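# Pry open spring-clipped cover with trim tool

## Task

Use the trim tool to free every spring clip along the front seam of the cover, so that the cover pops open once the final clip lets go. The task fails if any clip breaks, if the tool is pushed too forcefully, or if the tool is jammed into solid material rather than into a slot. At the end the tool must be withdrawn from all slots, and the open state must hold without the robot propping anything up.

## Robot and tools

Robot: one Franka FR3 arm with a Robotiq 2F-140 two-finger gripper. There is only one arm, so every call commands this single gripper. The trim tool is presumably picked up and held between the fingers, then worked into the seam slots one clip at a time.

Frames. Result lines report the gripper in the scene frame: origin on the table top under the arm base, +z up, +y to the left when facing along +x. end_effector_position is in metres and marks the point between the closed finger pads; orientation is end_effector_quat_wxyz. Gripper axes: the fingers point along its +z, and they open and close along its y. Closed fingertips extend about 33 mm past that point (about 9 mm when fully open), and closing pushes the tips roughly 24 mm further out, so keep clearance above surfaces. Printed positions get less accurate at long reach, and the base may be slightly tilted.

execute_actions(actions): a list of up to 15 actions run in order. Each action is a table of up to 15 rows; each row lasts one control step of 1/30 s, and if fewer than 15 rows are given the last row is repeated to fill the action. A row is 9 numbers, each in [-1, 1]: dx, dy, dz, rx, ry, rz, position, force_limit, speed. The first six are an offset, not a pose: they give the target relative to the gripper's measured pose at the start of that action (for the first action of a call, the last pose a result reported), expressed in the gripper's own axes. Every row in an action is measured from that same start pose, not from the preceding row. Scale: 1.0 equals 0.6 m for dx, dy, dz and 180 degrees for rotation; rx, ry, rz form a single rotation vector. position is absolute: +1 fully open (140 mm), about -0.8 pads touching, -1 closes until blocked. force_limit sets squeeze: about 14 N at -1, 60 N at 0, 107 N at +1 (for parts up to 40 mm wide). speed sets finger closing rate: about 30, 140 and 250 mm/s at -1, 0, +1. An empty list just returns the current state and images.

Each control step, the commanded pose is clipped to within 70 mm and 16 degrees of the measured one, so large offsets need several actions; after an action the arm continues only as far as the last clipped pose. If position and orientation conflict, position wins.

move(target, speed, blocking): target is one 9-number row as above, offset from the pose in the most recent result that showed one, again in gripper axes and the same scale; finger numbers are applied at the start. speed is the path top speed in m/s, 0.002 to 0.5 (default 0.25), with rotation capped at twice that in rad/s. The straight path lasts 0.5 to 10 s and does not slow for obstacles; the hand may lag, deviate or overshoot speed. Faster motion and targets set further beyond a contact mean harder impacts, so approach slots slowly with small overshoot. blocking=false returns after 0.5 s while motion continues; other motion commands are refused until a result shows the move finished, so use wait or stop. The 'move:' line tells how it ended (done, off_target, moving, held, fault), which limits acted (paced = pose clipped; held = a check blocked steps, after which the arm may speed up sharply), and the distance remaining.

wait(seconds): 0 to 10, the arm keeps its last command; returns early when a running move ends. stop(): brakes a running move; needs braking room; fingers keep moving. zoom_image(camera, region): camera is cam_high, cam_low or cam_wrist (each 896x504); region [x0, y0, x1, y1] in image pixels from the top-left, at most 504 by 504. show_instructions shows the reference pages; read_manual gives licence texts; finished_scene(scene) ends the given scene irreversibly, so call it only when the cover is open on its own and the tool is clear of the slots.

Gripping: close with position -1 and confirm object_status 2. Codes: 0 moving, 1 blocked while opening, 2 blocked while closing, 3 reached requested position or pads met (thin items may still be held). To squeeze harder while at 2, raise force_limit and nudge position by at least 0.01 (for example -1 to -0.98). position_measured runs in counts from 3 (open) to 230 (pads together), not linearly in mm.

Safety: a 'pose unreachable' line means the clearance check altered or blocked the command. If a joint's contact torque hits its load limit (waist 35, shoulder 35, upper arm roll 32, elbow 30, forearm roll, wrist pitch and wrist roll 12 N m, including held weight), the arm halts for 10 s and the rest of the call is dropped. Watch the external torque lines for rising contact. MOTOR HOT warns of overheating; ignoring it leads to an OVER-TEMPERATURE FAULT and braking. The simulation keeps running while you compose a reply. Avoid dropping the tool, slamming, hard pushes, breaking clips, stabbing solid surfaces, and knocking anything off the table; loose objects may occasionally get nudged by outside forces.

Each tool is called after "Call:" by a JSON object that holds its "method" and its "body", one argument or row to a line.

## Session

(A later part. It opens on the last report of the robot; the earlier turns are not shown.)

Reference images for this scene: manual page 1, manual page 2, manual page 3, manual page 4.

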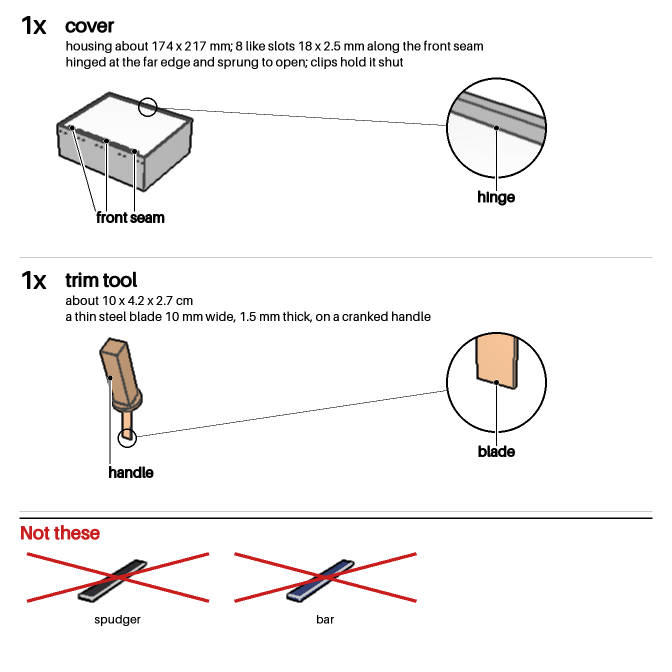

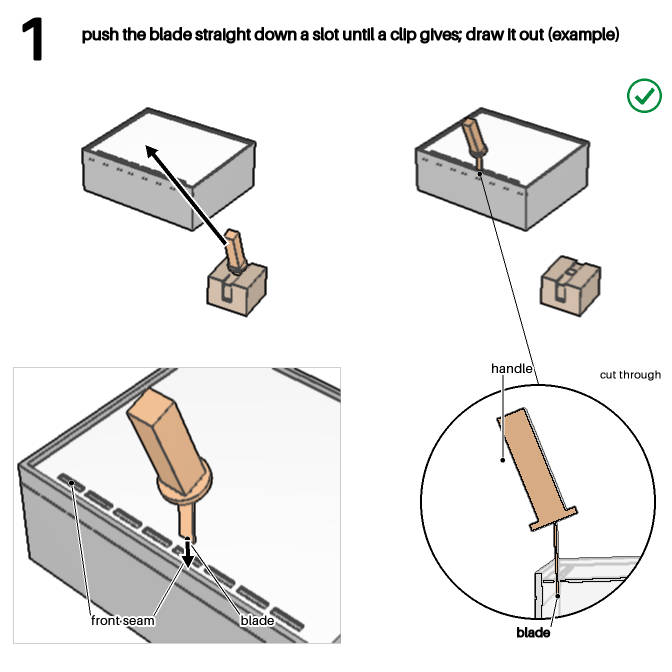

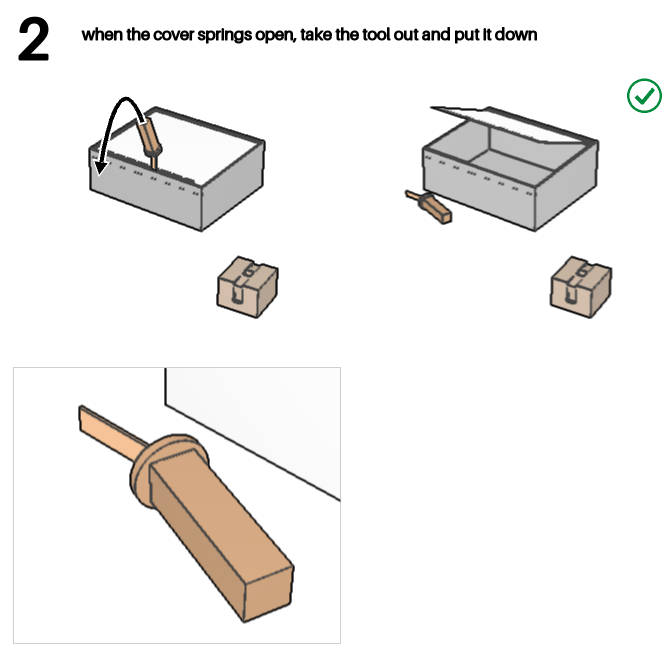

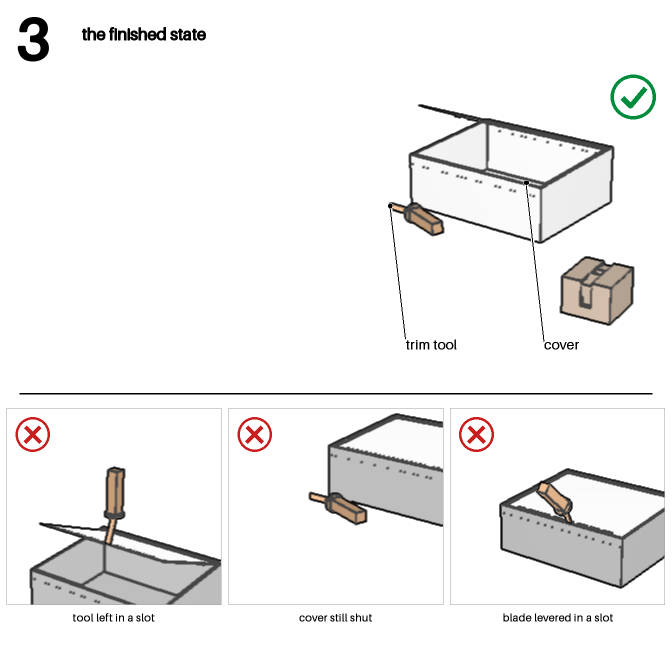

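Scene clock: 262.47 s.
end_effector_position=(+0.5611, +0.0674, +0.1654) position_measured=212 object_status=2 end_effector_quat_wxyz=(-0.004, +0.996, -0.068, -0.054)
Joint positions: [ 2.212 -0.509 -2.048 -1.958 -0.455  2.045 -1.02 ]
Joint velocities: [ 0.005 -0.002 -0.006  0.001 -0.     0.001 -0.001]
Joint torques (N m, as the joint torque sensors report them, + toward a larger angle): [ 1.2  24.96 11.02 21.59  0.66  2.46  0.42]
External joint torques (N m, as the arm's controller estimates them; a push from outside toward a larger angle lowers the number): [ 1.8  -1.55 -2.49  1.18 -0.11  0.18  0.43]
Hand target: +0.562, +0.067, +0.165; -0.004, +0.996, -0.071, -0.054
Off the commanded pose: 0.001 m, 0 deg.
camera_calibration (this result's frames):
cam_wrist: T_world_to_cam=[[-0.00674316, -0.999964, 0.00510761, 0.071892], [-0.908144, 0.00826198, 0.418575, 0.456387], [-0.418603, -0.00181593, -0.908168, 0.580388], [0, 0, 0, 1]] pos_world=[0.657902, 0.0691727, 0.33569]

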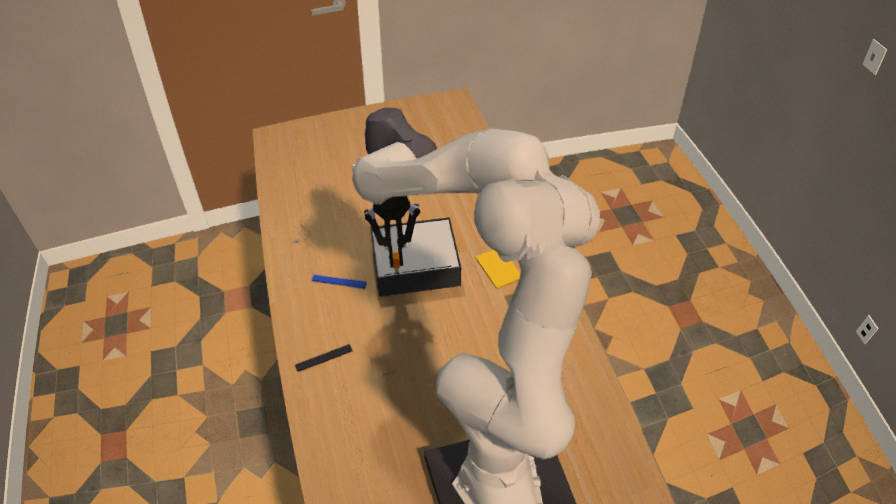

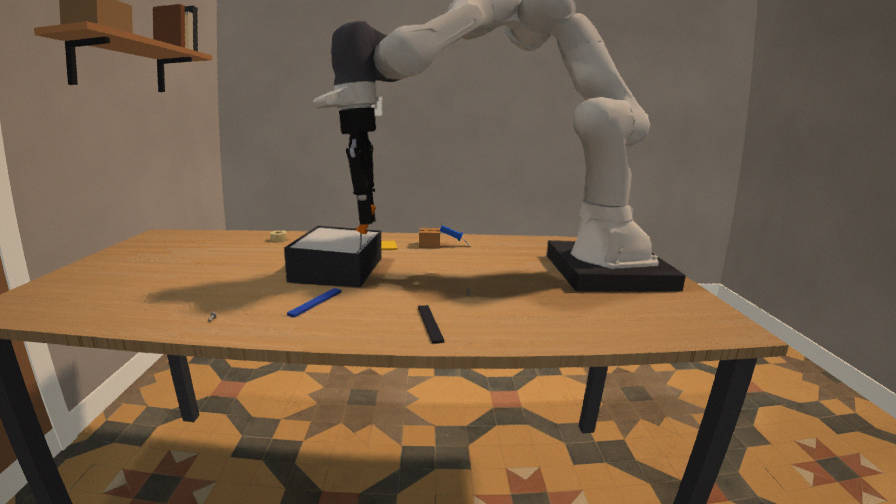

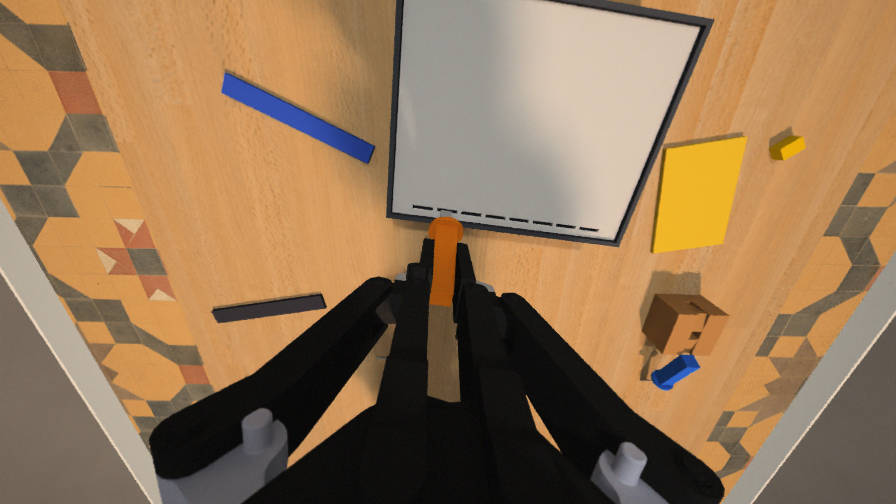

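Call:
{"method": "execute_actions", "body": {
  "actions": [
    [[0.0015,0,0.0014,0,0.0004,0.001,-1,0.8,-0.6],[0.0018,0,0.0018,0,0.0004,0.001,-1,0.8,-0.6],[0.0021,0,0.0022,0,0.0004,0.001,-1,0.8,-0.6],[0.0022,0,0.0026,0,0.0004,0.001,-1,0.8,-0.6]]
  ]
}}

Call:
{"method": "zoom_image", "body": {
  "camera": "cam_wrist",
  "region": [425,195,470,225]
}}

Scene clock: 265.60 s.
end_effector_position=(+0.5609, +0.0673, +0.1644) position_measured=212 object_status=2 end_effector_quat_wxyz=(-0.003, +0.996, -0.068, -0.055)
Joint positions: [ 2.216 -0.509 -2.052 -1.958 -0.455  2.045 -1.02 ]
Joint velocities: [ 0.001 -0.001 -0.001  0.001 -0.    -0.     0.   ]
Joint torques (N m, as the joint torque sensors report them, + toward a larger angle): [ 0.78 24.97 12.19 21.55  0.37  2.7   0.29]
External joint torques (N m, as the arm's controller estimates them; a push from outside toward a larger angle lowers the number): [ 1.27 -1.66 -1.37  1.21 -0.39  0.42  0.29]
Hand target: +0.562, +0.067, +0.164; -0.004, +0.996, -0.070, -0.054
Off the commanded pose: 0.002 m, 0 deg.
camera_calibration (this result's frames):
cam_wrist: T_world_to_cam=[[-0.00674686, -0.99996, 0.00592313, 0.0716378], [-0.907443, 0.00861097, 0.420087, 0.45591], [-0.420121, -0.00254064, -0.907465, 0.580094], [0, 0, 0, 1]] pos_world=[0.657905, 0.0691829, 0.334469]

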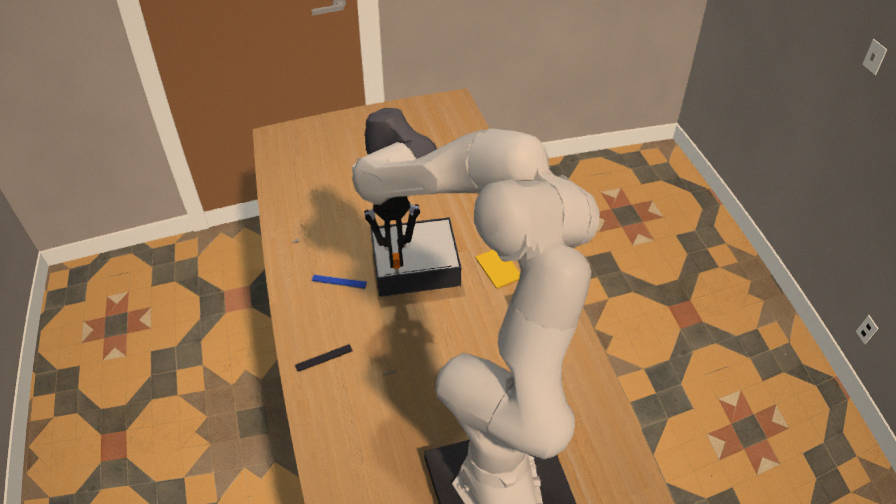

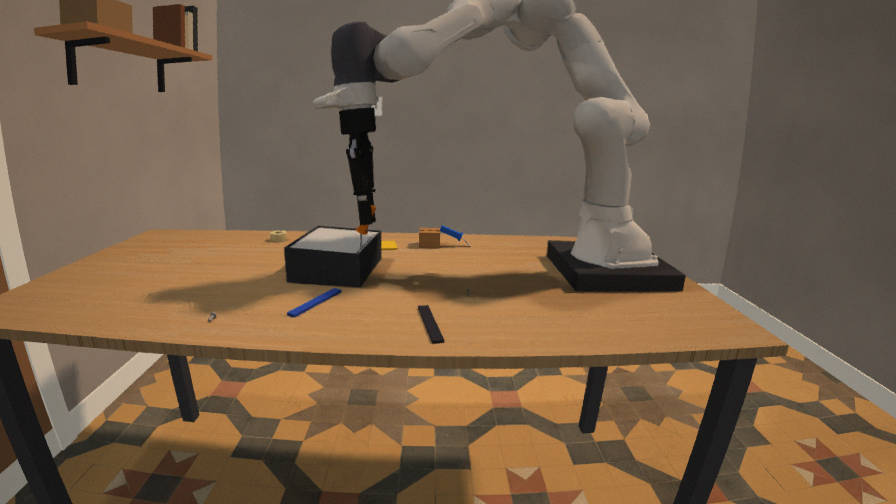

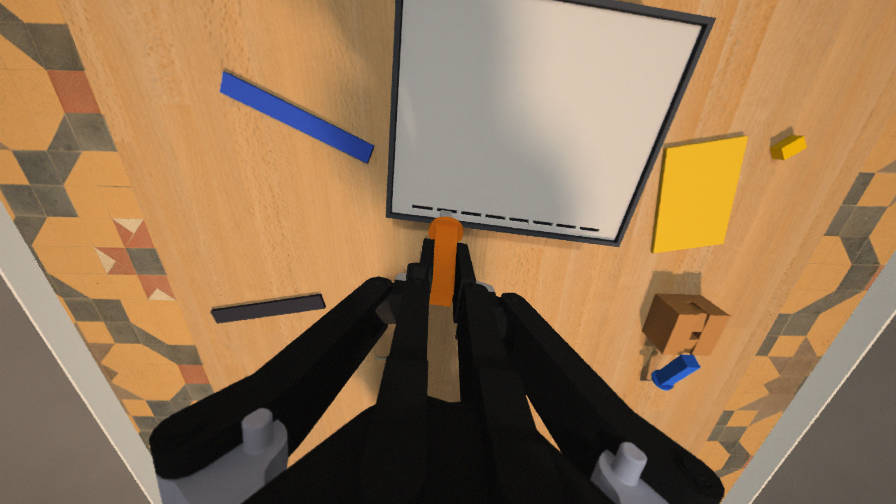

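Region (425, 195, 470, 225) of cam_wrist's 896x504 image, scaled by 11.200, with more detail than that image has.

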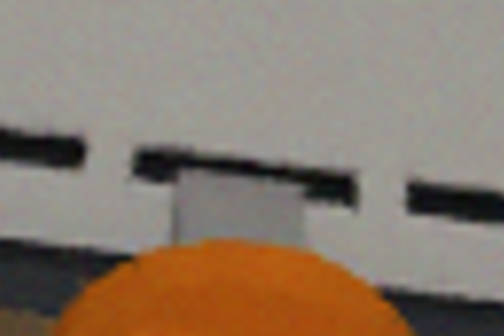

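Call:
{"method": "execute_actions", "body": {
  "actions": [
    [[0.0026,0,0.0005,0,0.0011,0.001,-1,0.8,-0.6],[0.0029,0,0.0004,0,0.0012,0.001,-1,0.8,-0.6],[0.0032,0,0.0003,0,0.0014,0.001,-1,0.8,-0.6],[0.0034,0,0.0003,0,0.0015,0.001,-1,0.8,-0.6]]
  ]
}}

Call:
{"method": "zoom_image", "body": {
  "camera": "cam_wrist",
  "region": [425,195,470,225]
}}

Scene clock: 270.57 s.
end_effector_position=(+0.5610, +0.0673, +0.1642) position_measured=212 object_status=2 end_effector_quat_wxyz=(-0.003, +0.996, -0.068, -0.055)
Joint positions: [ 2.217 -0.509 -2.054 -1.958 -0.455  2.046 -1.02 ]
Joint velocities: [ 0.     0.    -0.     0.     0.     0.     0.001]
Joint torques (N m, as the joint torque sensors report them, + toward a larger angle): [ 0.7  25.69 12.03 21.35  0.19  2.75  0.33]
External joint torques (N m, as the arm's controller estimates them; a push from outside toward a larger angle lowers the number): [ 1.12 -1.05 -1.61  0.96 -0.58  0.46  0.33]
Hand target: +0.563, +0.067, +0.164; -0.003, +0.996, -0.070, -0.053
Off the commanded pose: 0.002 m, 0 deg.
camera_calibration (this result's frames):
cam_wrist: T_world_to_cam=[[-0.00688592, -0.999958, 0.0060473, 0.0716665], [-0.907562, 0.00878859, 0.419826, 0.456269], [-0.419862, -0.00259741, -0.907584, 0.579872], [0, 0, 0, 1]] pos_world=[0.658052, 0.0691597, 0.334296]

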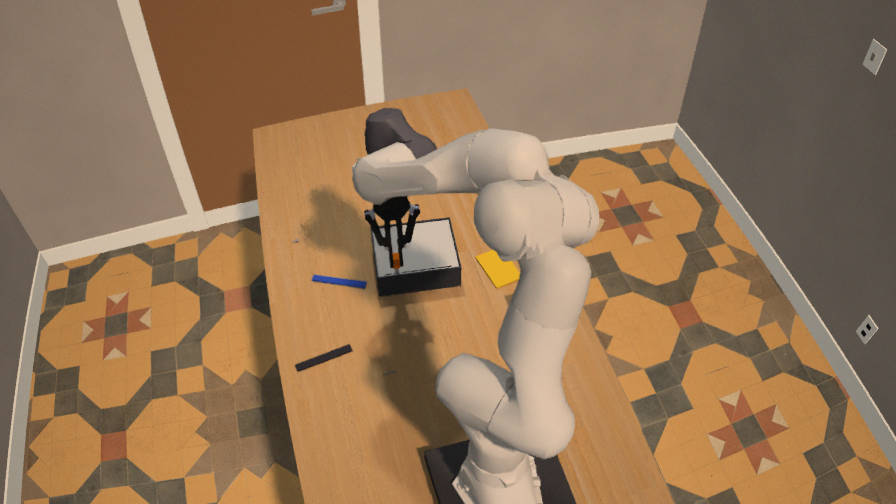

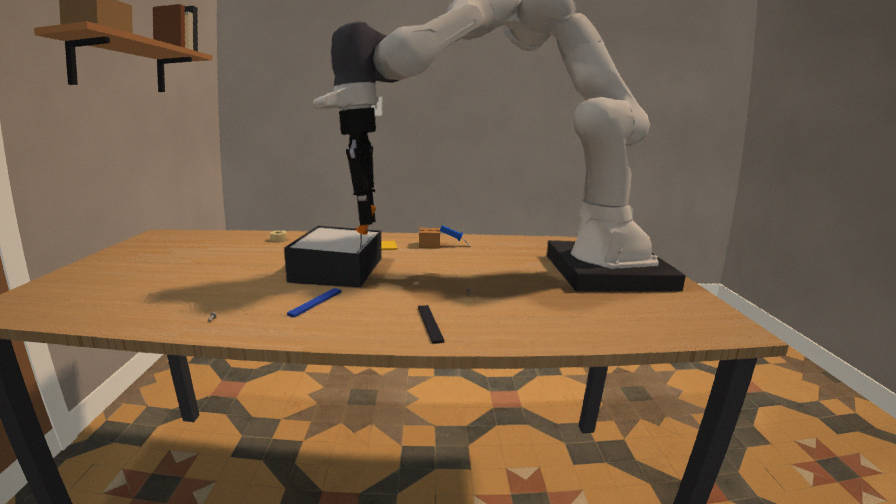

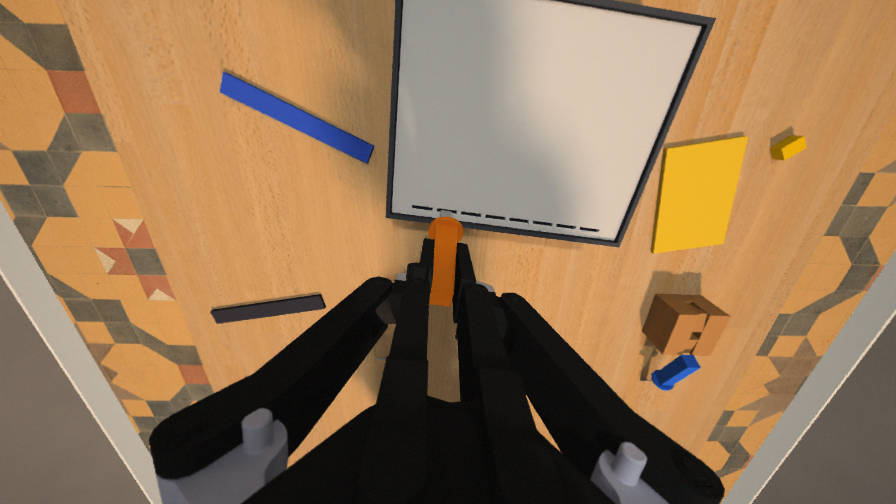

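Region (425, 195, 470, 225) of cam_wrist's 896x504 image, scaled by 11.200, with more detail than that image has.

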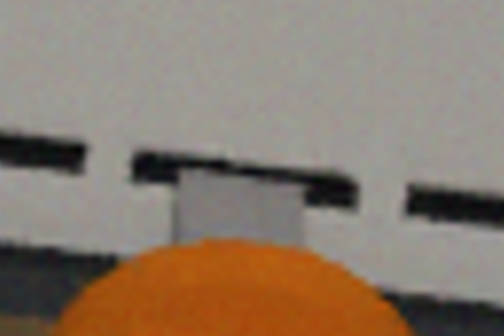

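Call:
{"method": "execute_actions", "body": {
  "actions": [
    [[0.0034,0,-0.0001,0,0.0015,0.001,-1,0.8,-0.6],[0.0036,0,-0.0002,0,0.0017,0.001,-1,0.8,-0.6],[0.0039,0,-0.0003,0,0.0018,0.001,-1,0.8,-0.6],[0.0041,0,-0.0003,0,0.0019,0.001,-1,0.8,-0.6]]
  ]
}}

Call:
{"method": "zoom_image", "body": {
  "camera": "cam_wrist",
  "region": [425,195,470,225]
}}

Scene clock: 273.23 s.
end_effector_position=(+0.5615, +0.0673, +0.1641) position_measured=212 object_status=2 end_effector_quat_wxyz=(-0.003, +0.996, -0.069, -0.055)
Joint positions: [ 2.218 -0.509 -2.055 -1.957 -0.455  2.047 -1.02 ]
Joint velocities: [ 0.001  0.001 -0.     0.001 -0.001  0.    -0.001]
Joint torques (N m, as the joint torque sensors report them, + toward a larger angle): [ 0.82 25.96 12.27 21.69  0.12  2.75  0.32]
External joint torques (N m, as the arm's controller estimates them; a push from outside toward a larger angle lowers the number): [ 1.27 -0.81 -1.34  1.28 -0.64  0.46  0.32]
Hand target: +0.563, +0.067, +0.164; -0.003, +0.996, -0.070, -0.052
Off the commanded pose: 0.002 m, 0 deg.
camera_calibration (this result's frames):
cam_wrist: T_world_to_cam=[[-0.00708135, -0.999957, 0.00590366, 0.0718526], [-0.907957, 0.00890339, 0.418969, 0.457052], [-0.419004, -0.0023934, -0.907981, 0.57955], [0, 0, 0, 1]] pos_world=[0.658326, 0.0691673, 0.334305]

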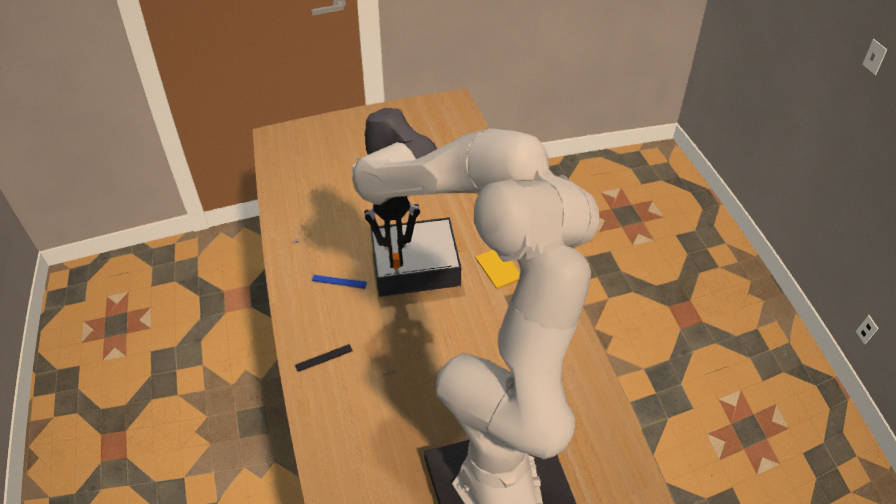

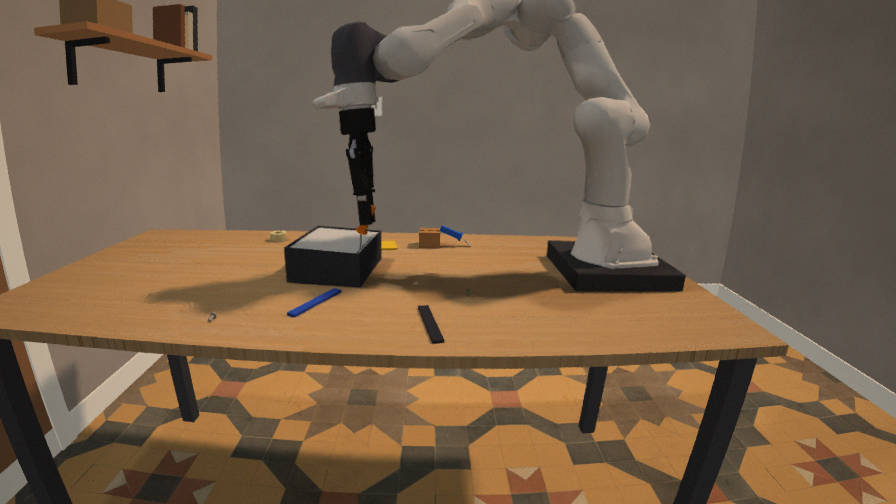

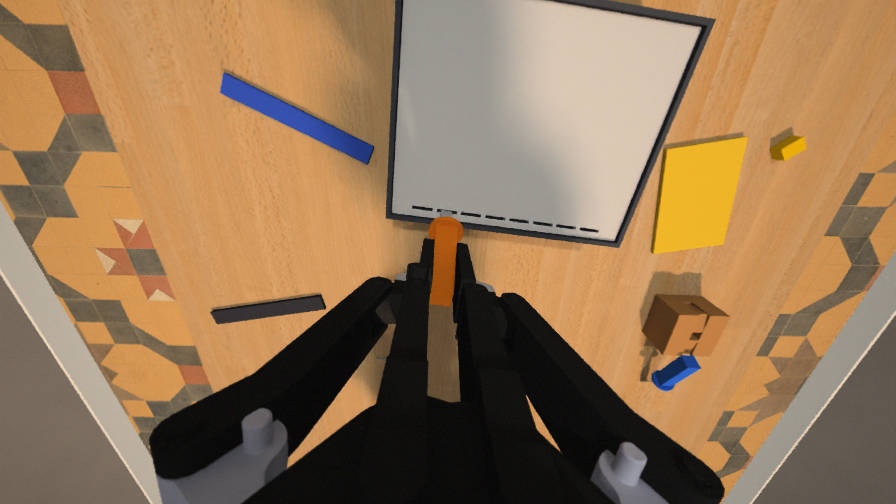

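Region (425, 195, 470, 225) of cam_wrist's 896x504 image, scaled by 11.200, with more detail than that image has.

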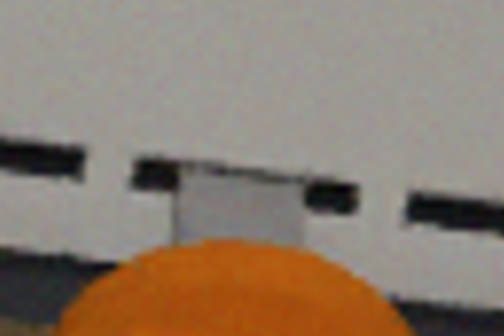

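Good (~7 px). Enter gently.

Call:
{"method": "execute_actions", "body": {
  "actions": [
    [[0.0013,-0.0003,0.0022,0,0.0007,0,-1,0.8,-0.6],[0.0013,-0.0003,0.0022,0,0.0007,0,-1,0.8,-0.6],[0.0014,-0.0003,0.0028,0,0.0007,0,-1,0.8,-0.6],[0.0014,-0.0003,0.0034,0,0.0007,0,-1,0.8,-0.6],[0.0015,-0.0003,0.004,0,0.0007,0,-1,0.8,-0.6],[0.0016,-0.0003,0.0046,0,0.0007,0,-1,0.8,-0.6]]
  ]
}}

Call:
{"method": "zoom_image", "body": {
  "camera": "cam_wrist",
  "region": [425,195,470,225]
}}

Scene clock: 276.27 s.
end_effector_position=(+0.5616, +0.0673, +0.1628) position_measured=212 object_status=2 end_effector_quat_wxyz=(-0.003, +0.996, -0.069, -0.055)
Joint positions: [ 2.221 -0.51  -2.059 -1.958 -0.455  2.05  -1.02 ]
Joint velocities: [ 0.003 -0.    -0.003 -0.    -0.     0.003  0.   ]
Joint torques (N m, as the joint torque sensors report them, + toward a larger angle): [ 0.56 25.04 13.09 20.16 -0.01  2.63  0.23]
External joint torques (N m, as the arm's controller estimates them; a push from outside toward a larger angle lowers the number): [ 1.01 -1.83 -0.53 -0.23 -0.78  0.33  0.24]
Hand target: +0.562, +0.067, +0.161; -0.003, +0.996, -0.069, -0.053
Off the commanded pose: 0.002 m, 0 deg.
camera_calibration (this result's frames):
cam_wrist: T_world_to_cam=[[-0.00720172, -0.999959, 0.00555197, 0.0720013], [-0.90802, 0.00886502, 0.418833, 0.45775], [-0.418865, -0.00202499, -0.908046, 0.578291], [0, 0, 0, 1]] pos_world=[0.65839, 0.0691114, 0.332995]

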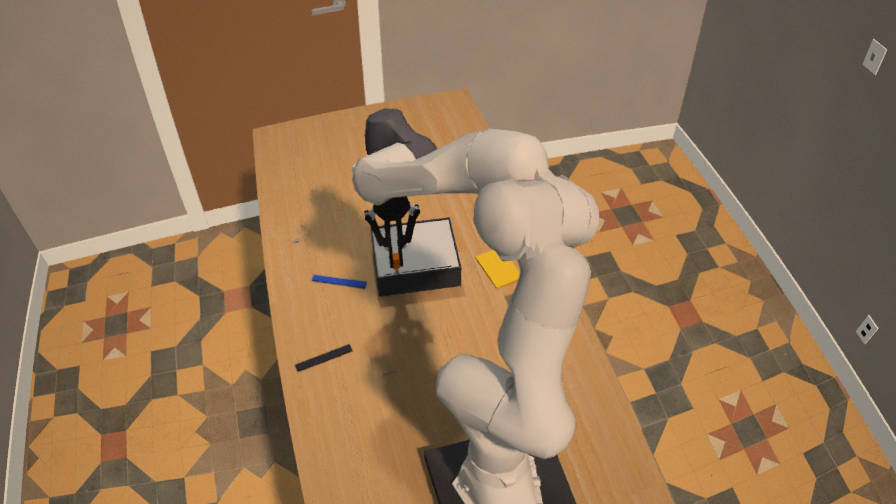

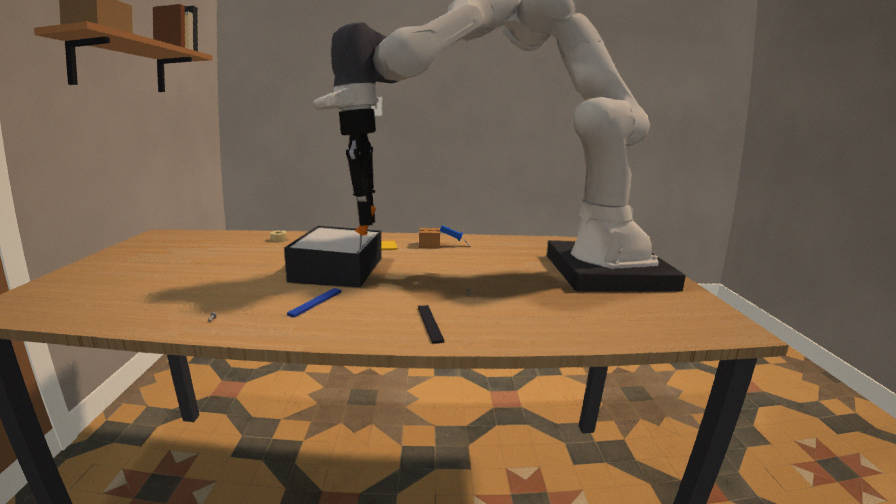

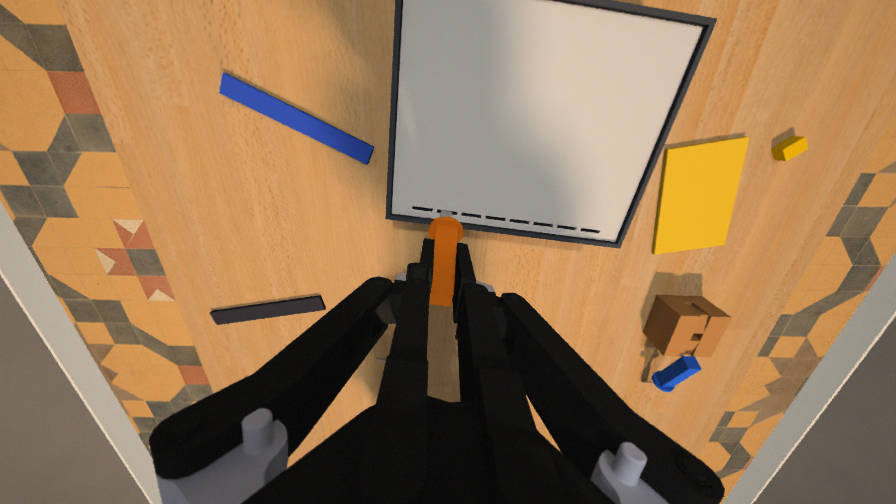

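Region (425, 195, 470, 225) of cam_wrist's 896x504 image, scaled by 11.200, with more detail than that image has.

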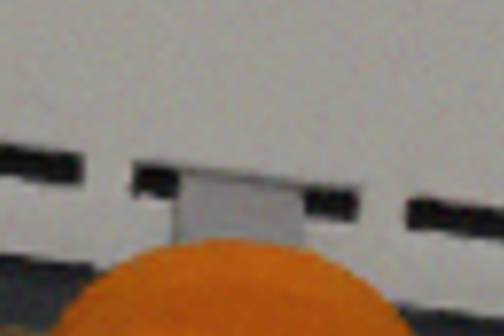

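In slot. Probe (slightly less dx).

Call:
{"method": "execute_actions", "body": {
  "actions": [
    [[0.0011,-0.0003,0.0022,0,0.0006,0,-1,0.8,-0.6],[0.0012,-0.0003,0.0030,0,0.0006,0,-1,0.8,-0.6],[0.0013,-0.0003,0.0038,0,0.0006,0,-1,0.8,-0.6],[0.0014,-0.0003,0.0046,0,0.0006,0,-1,0.8,-0.6],[0.0015,-0.0003,0.0054,0,0.0006,0,-1,0.8,-0.6],[0.0016,-0.0003,0.0062,0,0.0006,0,-1,0.8,-0.6],[0.0017,-0.0003,0.0070,0,0.0006,0,-1,0.8,-0.6],[0.0018,-0.0003,0.0078,0,0.0006,0,-1,0.8,-0.6],[0.0019,-0.0003,0.0087,0,0.0006,0,-1,0.8,-0.6]],
    [[0.0013,-0.0003,0.0022,0,0.0007,0,-1,0.8,-0.6],[0.0014,-0.0003,0.0030,0,0.0007,0,-1,0.8,-0.6],[0.0015,-0.0003,0.0038,0,0.0007,0,-1,0.8,-0.6],[0.0016,-0.0003,0.0046,0,0.0007,0,-1,0.8,-0.6],[0.0017,-0.0003,0.0054,0,0.0007,0,-1,0.8,-0.6],[0.0018,-0.0003,0.0062,0,0.0007,0,-1,0.8,-0.6],[0.0019,-0.0003,0.007,0,0.0007,0,-1,0.8,-0.6]]
  ]
}}

Scene clock: 282.37 s.
end_effector_position=(+0.5617, +0.0677, +0.1585) position_measured=212 object_status=2 end_effector_quat_wxyz=(-0.003, +0.996, -0.067, -0.055)
Joint positions: [ 2.231 -0.514 -2.07  -1.961 -0.459  2.058 -1.02 ]
Joint velocities: [ 0.001 -0.    -0.003 -0.001 -0.001  0.001  0.001]
Joint torques (N m, as the joint torque sensors report them, + toward a larger angle): [ 0.74 23.78 10.26 19.3  -0.31  3.34  0.32]
External joint torques (N m, as the arm's controller estimates them; a push from outside toward a larger angle lowers the number): [ 1.36 -3.29 -3.2  -0.91 -1.06  1.08  0.33]
External joint torques at the end of the 1st action: [ 0.44 -2.06 -2.2  -0.49 -0.96  0.7   0.3 ]
Hand target: +0.562, +0.068, +0.155; -0.003, +0.996, -0.068, -0.054
Off the commanded pose: 0.003 m, 0 deg.
camera_calibration (this result's frames):
cam_wrist: T_world_to_cam=[[-0.00456838, -0.999971, 0.00612273, 0.0708415], [-0.907979, 0.00671338, 0.418961, 0.459736], [-0.41899, -0.00364534, -0.907984, 0.574659], [0, 0, 0, 1]] pos_world=[0.658531, 0.0698479, 0.328735]

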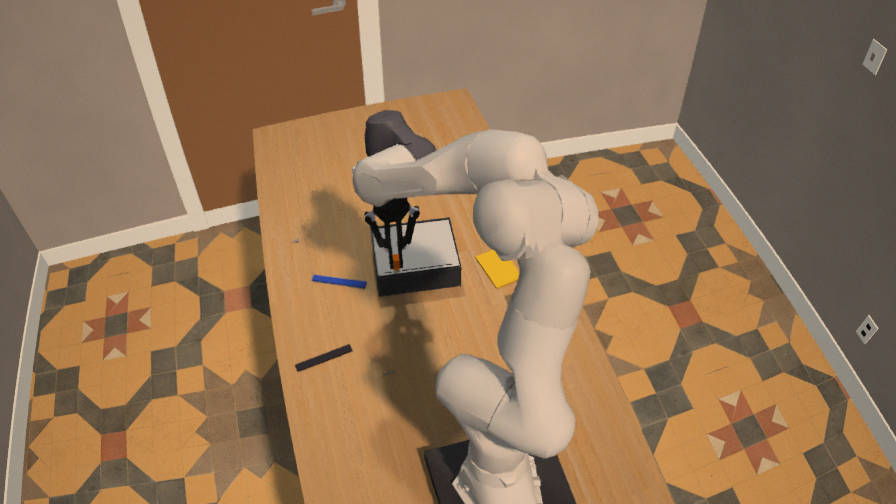

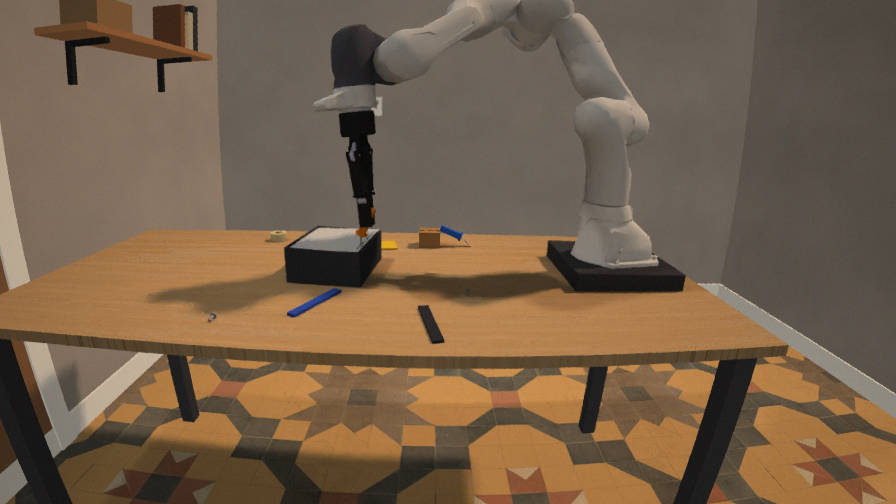

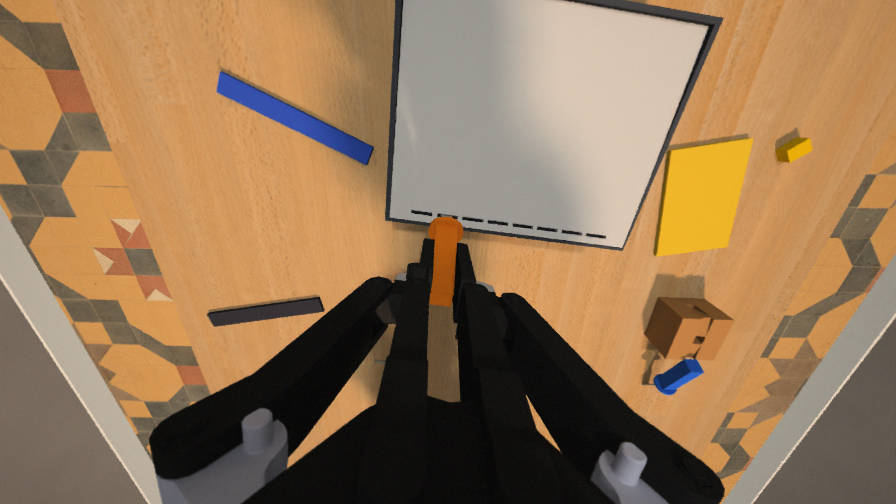

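Call:
{"method": "wait", "body": {
  "seconds": 0
}}

Call:
{"method": "zoom_image", "body": {
  "camera": "cam_low",
  "region": [270,190,410,295]
}}

Scene clock: 284.10 s.
end_effector_position=(+0.5617, +0.0677, +0.1585) position_measured=212 object_status=2 end_effector_quat_wxyz=(-0.003, +0.996, -0.067, -0.055)
Joint positions: [ 2.231 -0.514 -2.07  -1.961 -0.459  2.058 -1.02 ]
Joint velocities: [ 0.    -0.     0.    -0.001  0.     0.001  0.002]
Joint torques (N m, as the joint torque sensors report them, + toward a larger angle): [ 0.98 23.82 10.9  19.25 -0.33  3.29  0.32]
External joint torques (N m, as the arm's controller estimates them; a push from outside toward a larger angle lowers the number): [ 1.44 -3.36 -2.69 -1.01 -1.09  1.    0.33]
Hand target: +0.562, +0.068, +0.155; -0.003, +0.996, -0.068, -0.054
Off the commanded pose: 0.003 m, 0 deg.
camera_calibration (this result's frames):
cam_wrist: T_world_to_cam=[[-0.00453277, -0.999971, 0.00614852, 0.0708374], [-0.907981, 0.00669183, 0.418957, 0.459759], [-0.418986, -0.00368371, -0.907985, 0.574634], [0, 0, 0, 1]] pos_world=[0.658537, 0.0698755, 0.328705]

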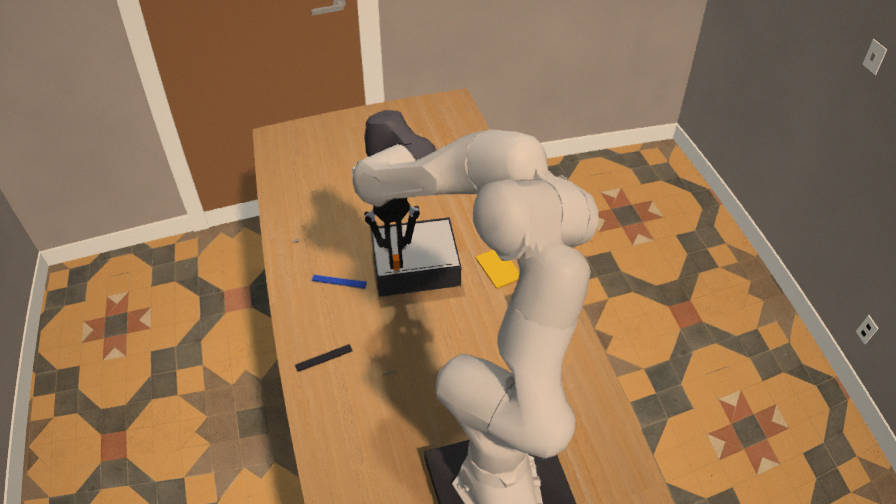

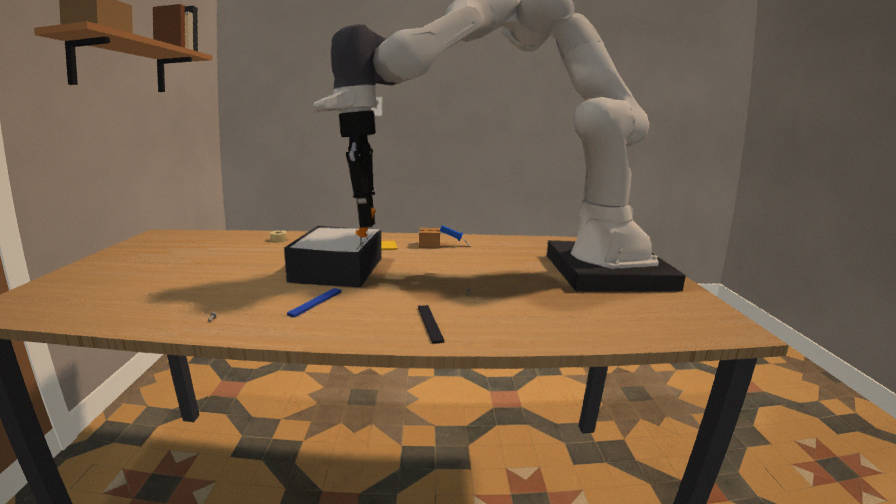

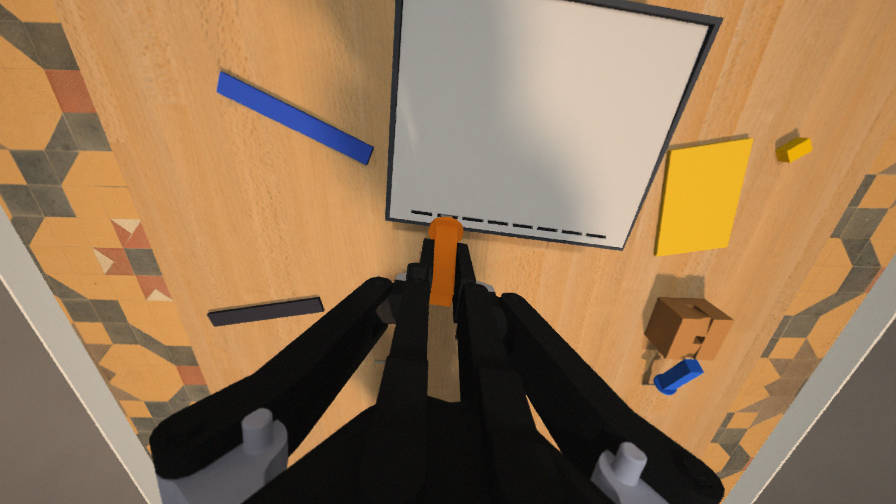

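Region (270, 190, 410, 295) of cam_low's 896x504 image, scaled by 3.600, with more detail than that image has; it fills the top 378 rows of this view, and the rest is white.

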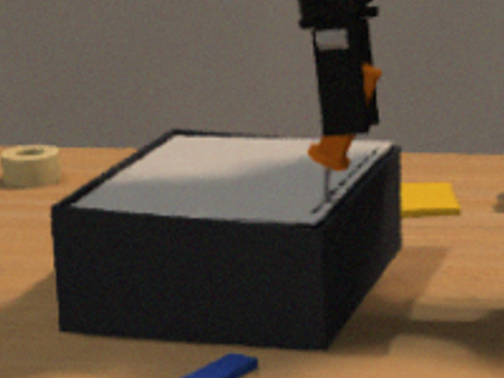

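Call:
{"method": "execute_actions", "body": {
  "actions": [
    [[0.0005,0.0001,0.0052,0,0.0002,0,-1,0.8,-0.6],[-0.0003,0.0002,0.0055,0,-0.0003,0,-1,0.8,-0.6],[-0.0011,0.0004,0.0058,0,-0.0007,0,-1,0.8,-0.6],[-0.0019,0.0005,0.0062,0,-0.0012,0,-1,0.8,-0.6],[-0.0027,0.0006,0.0066,0,-0.0016,0,-1,0.8,-0.6],[-0.0033,0.0007,0.007,0,-0.0019,0,-1,0.8,-0.6]]
  ]
}}

Call:
{"method": "zoom_image", "body": {
  "camera": "cam_low",
  "region": [270,190,410,295]
}}

Scene clock: 288.87 s.
end_effector_position=(+0.5617, +0.0677, +0.1585) position_measured=212 object_status=2 end_effector_quat_wxyz=(-0.003, +0.996, -0.067, -0.055)
Joint positions: [ 2.232 -0.514 -2.07  -1.961 -0.459  2.058 -1.02 ]
Joint velocities: [-0.001 -0.001  0.     0.    -0.     0.001 -0.   ]
Joint torques (N m, as the joint torque sensors report them, + toward a larger angle): [ 0.15 23.99 11.52 18.03  0.41  2.49  0.2 ]
External joint torques (N m, as the arm's controller estimates them; a push from outside toward a larger angle lowers the number): [ 0.67 -3.18 -2.02 -2.25 -0.34  0.21  0.21]
Hand target: +0.559, +0.068, +0.155; -0.003, +0.996, -0.067, -0.058
Off the commanded pose: 0.005 m, 0 deg.
camera_calibration (this result's frames):
cam_wrist: T_world_to_cam=[[-0.00452035, -0.999971, 0.00615833, 0.0708346], [-0.907978, 0.0066847, 0.418964, 0.459759], [-0.418993, -0.00369777, -0.907982, 0.574631], [0, 0, 0, 1]] pos_world=[0.658537, 0.069884, 0.328696]

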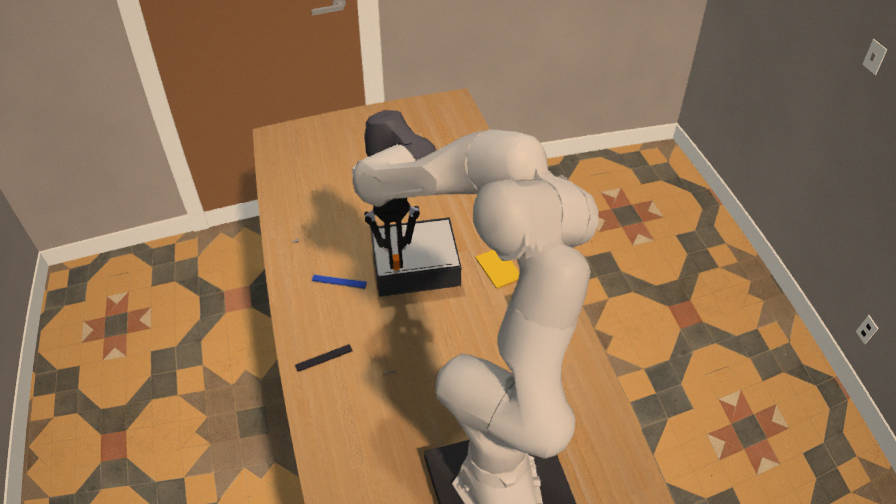

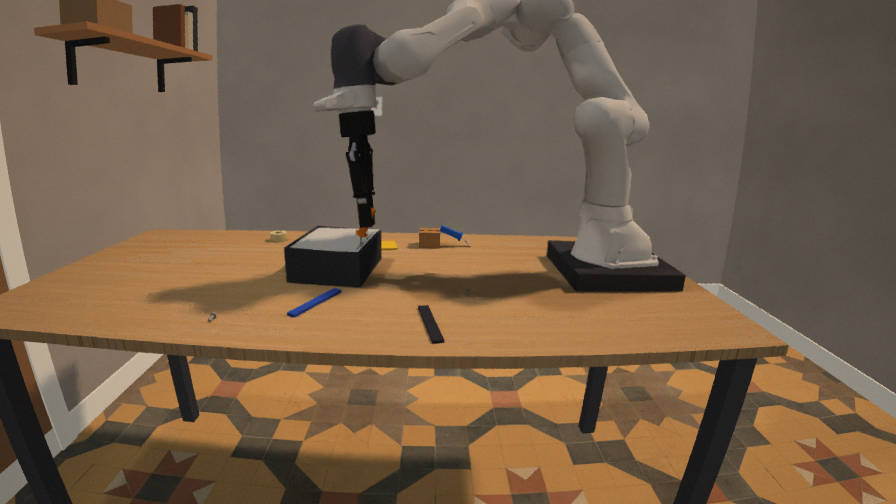

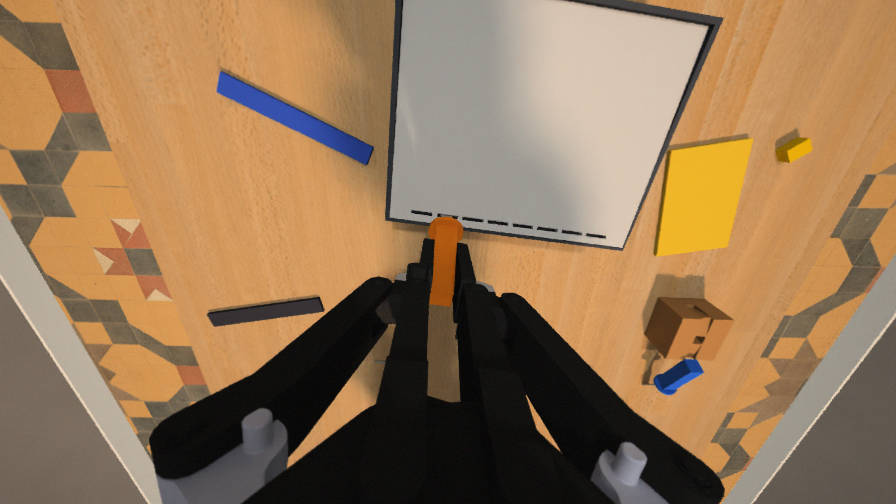

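Region (270, 190, 410, 295) of cam_low's 896x504 image, scaled by 3.600, with more detail than that image has; it fills the top 378 rows of this view, and the rest is white.

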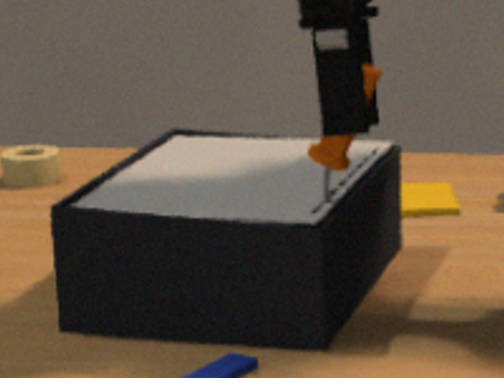

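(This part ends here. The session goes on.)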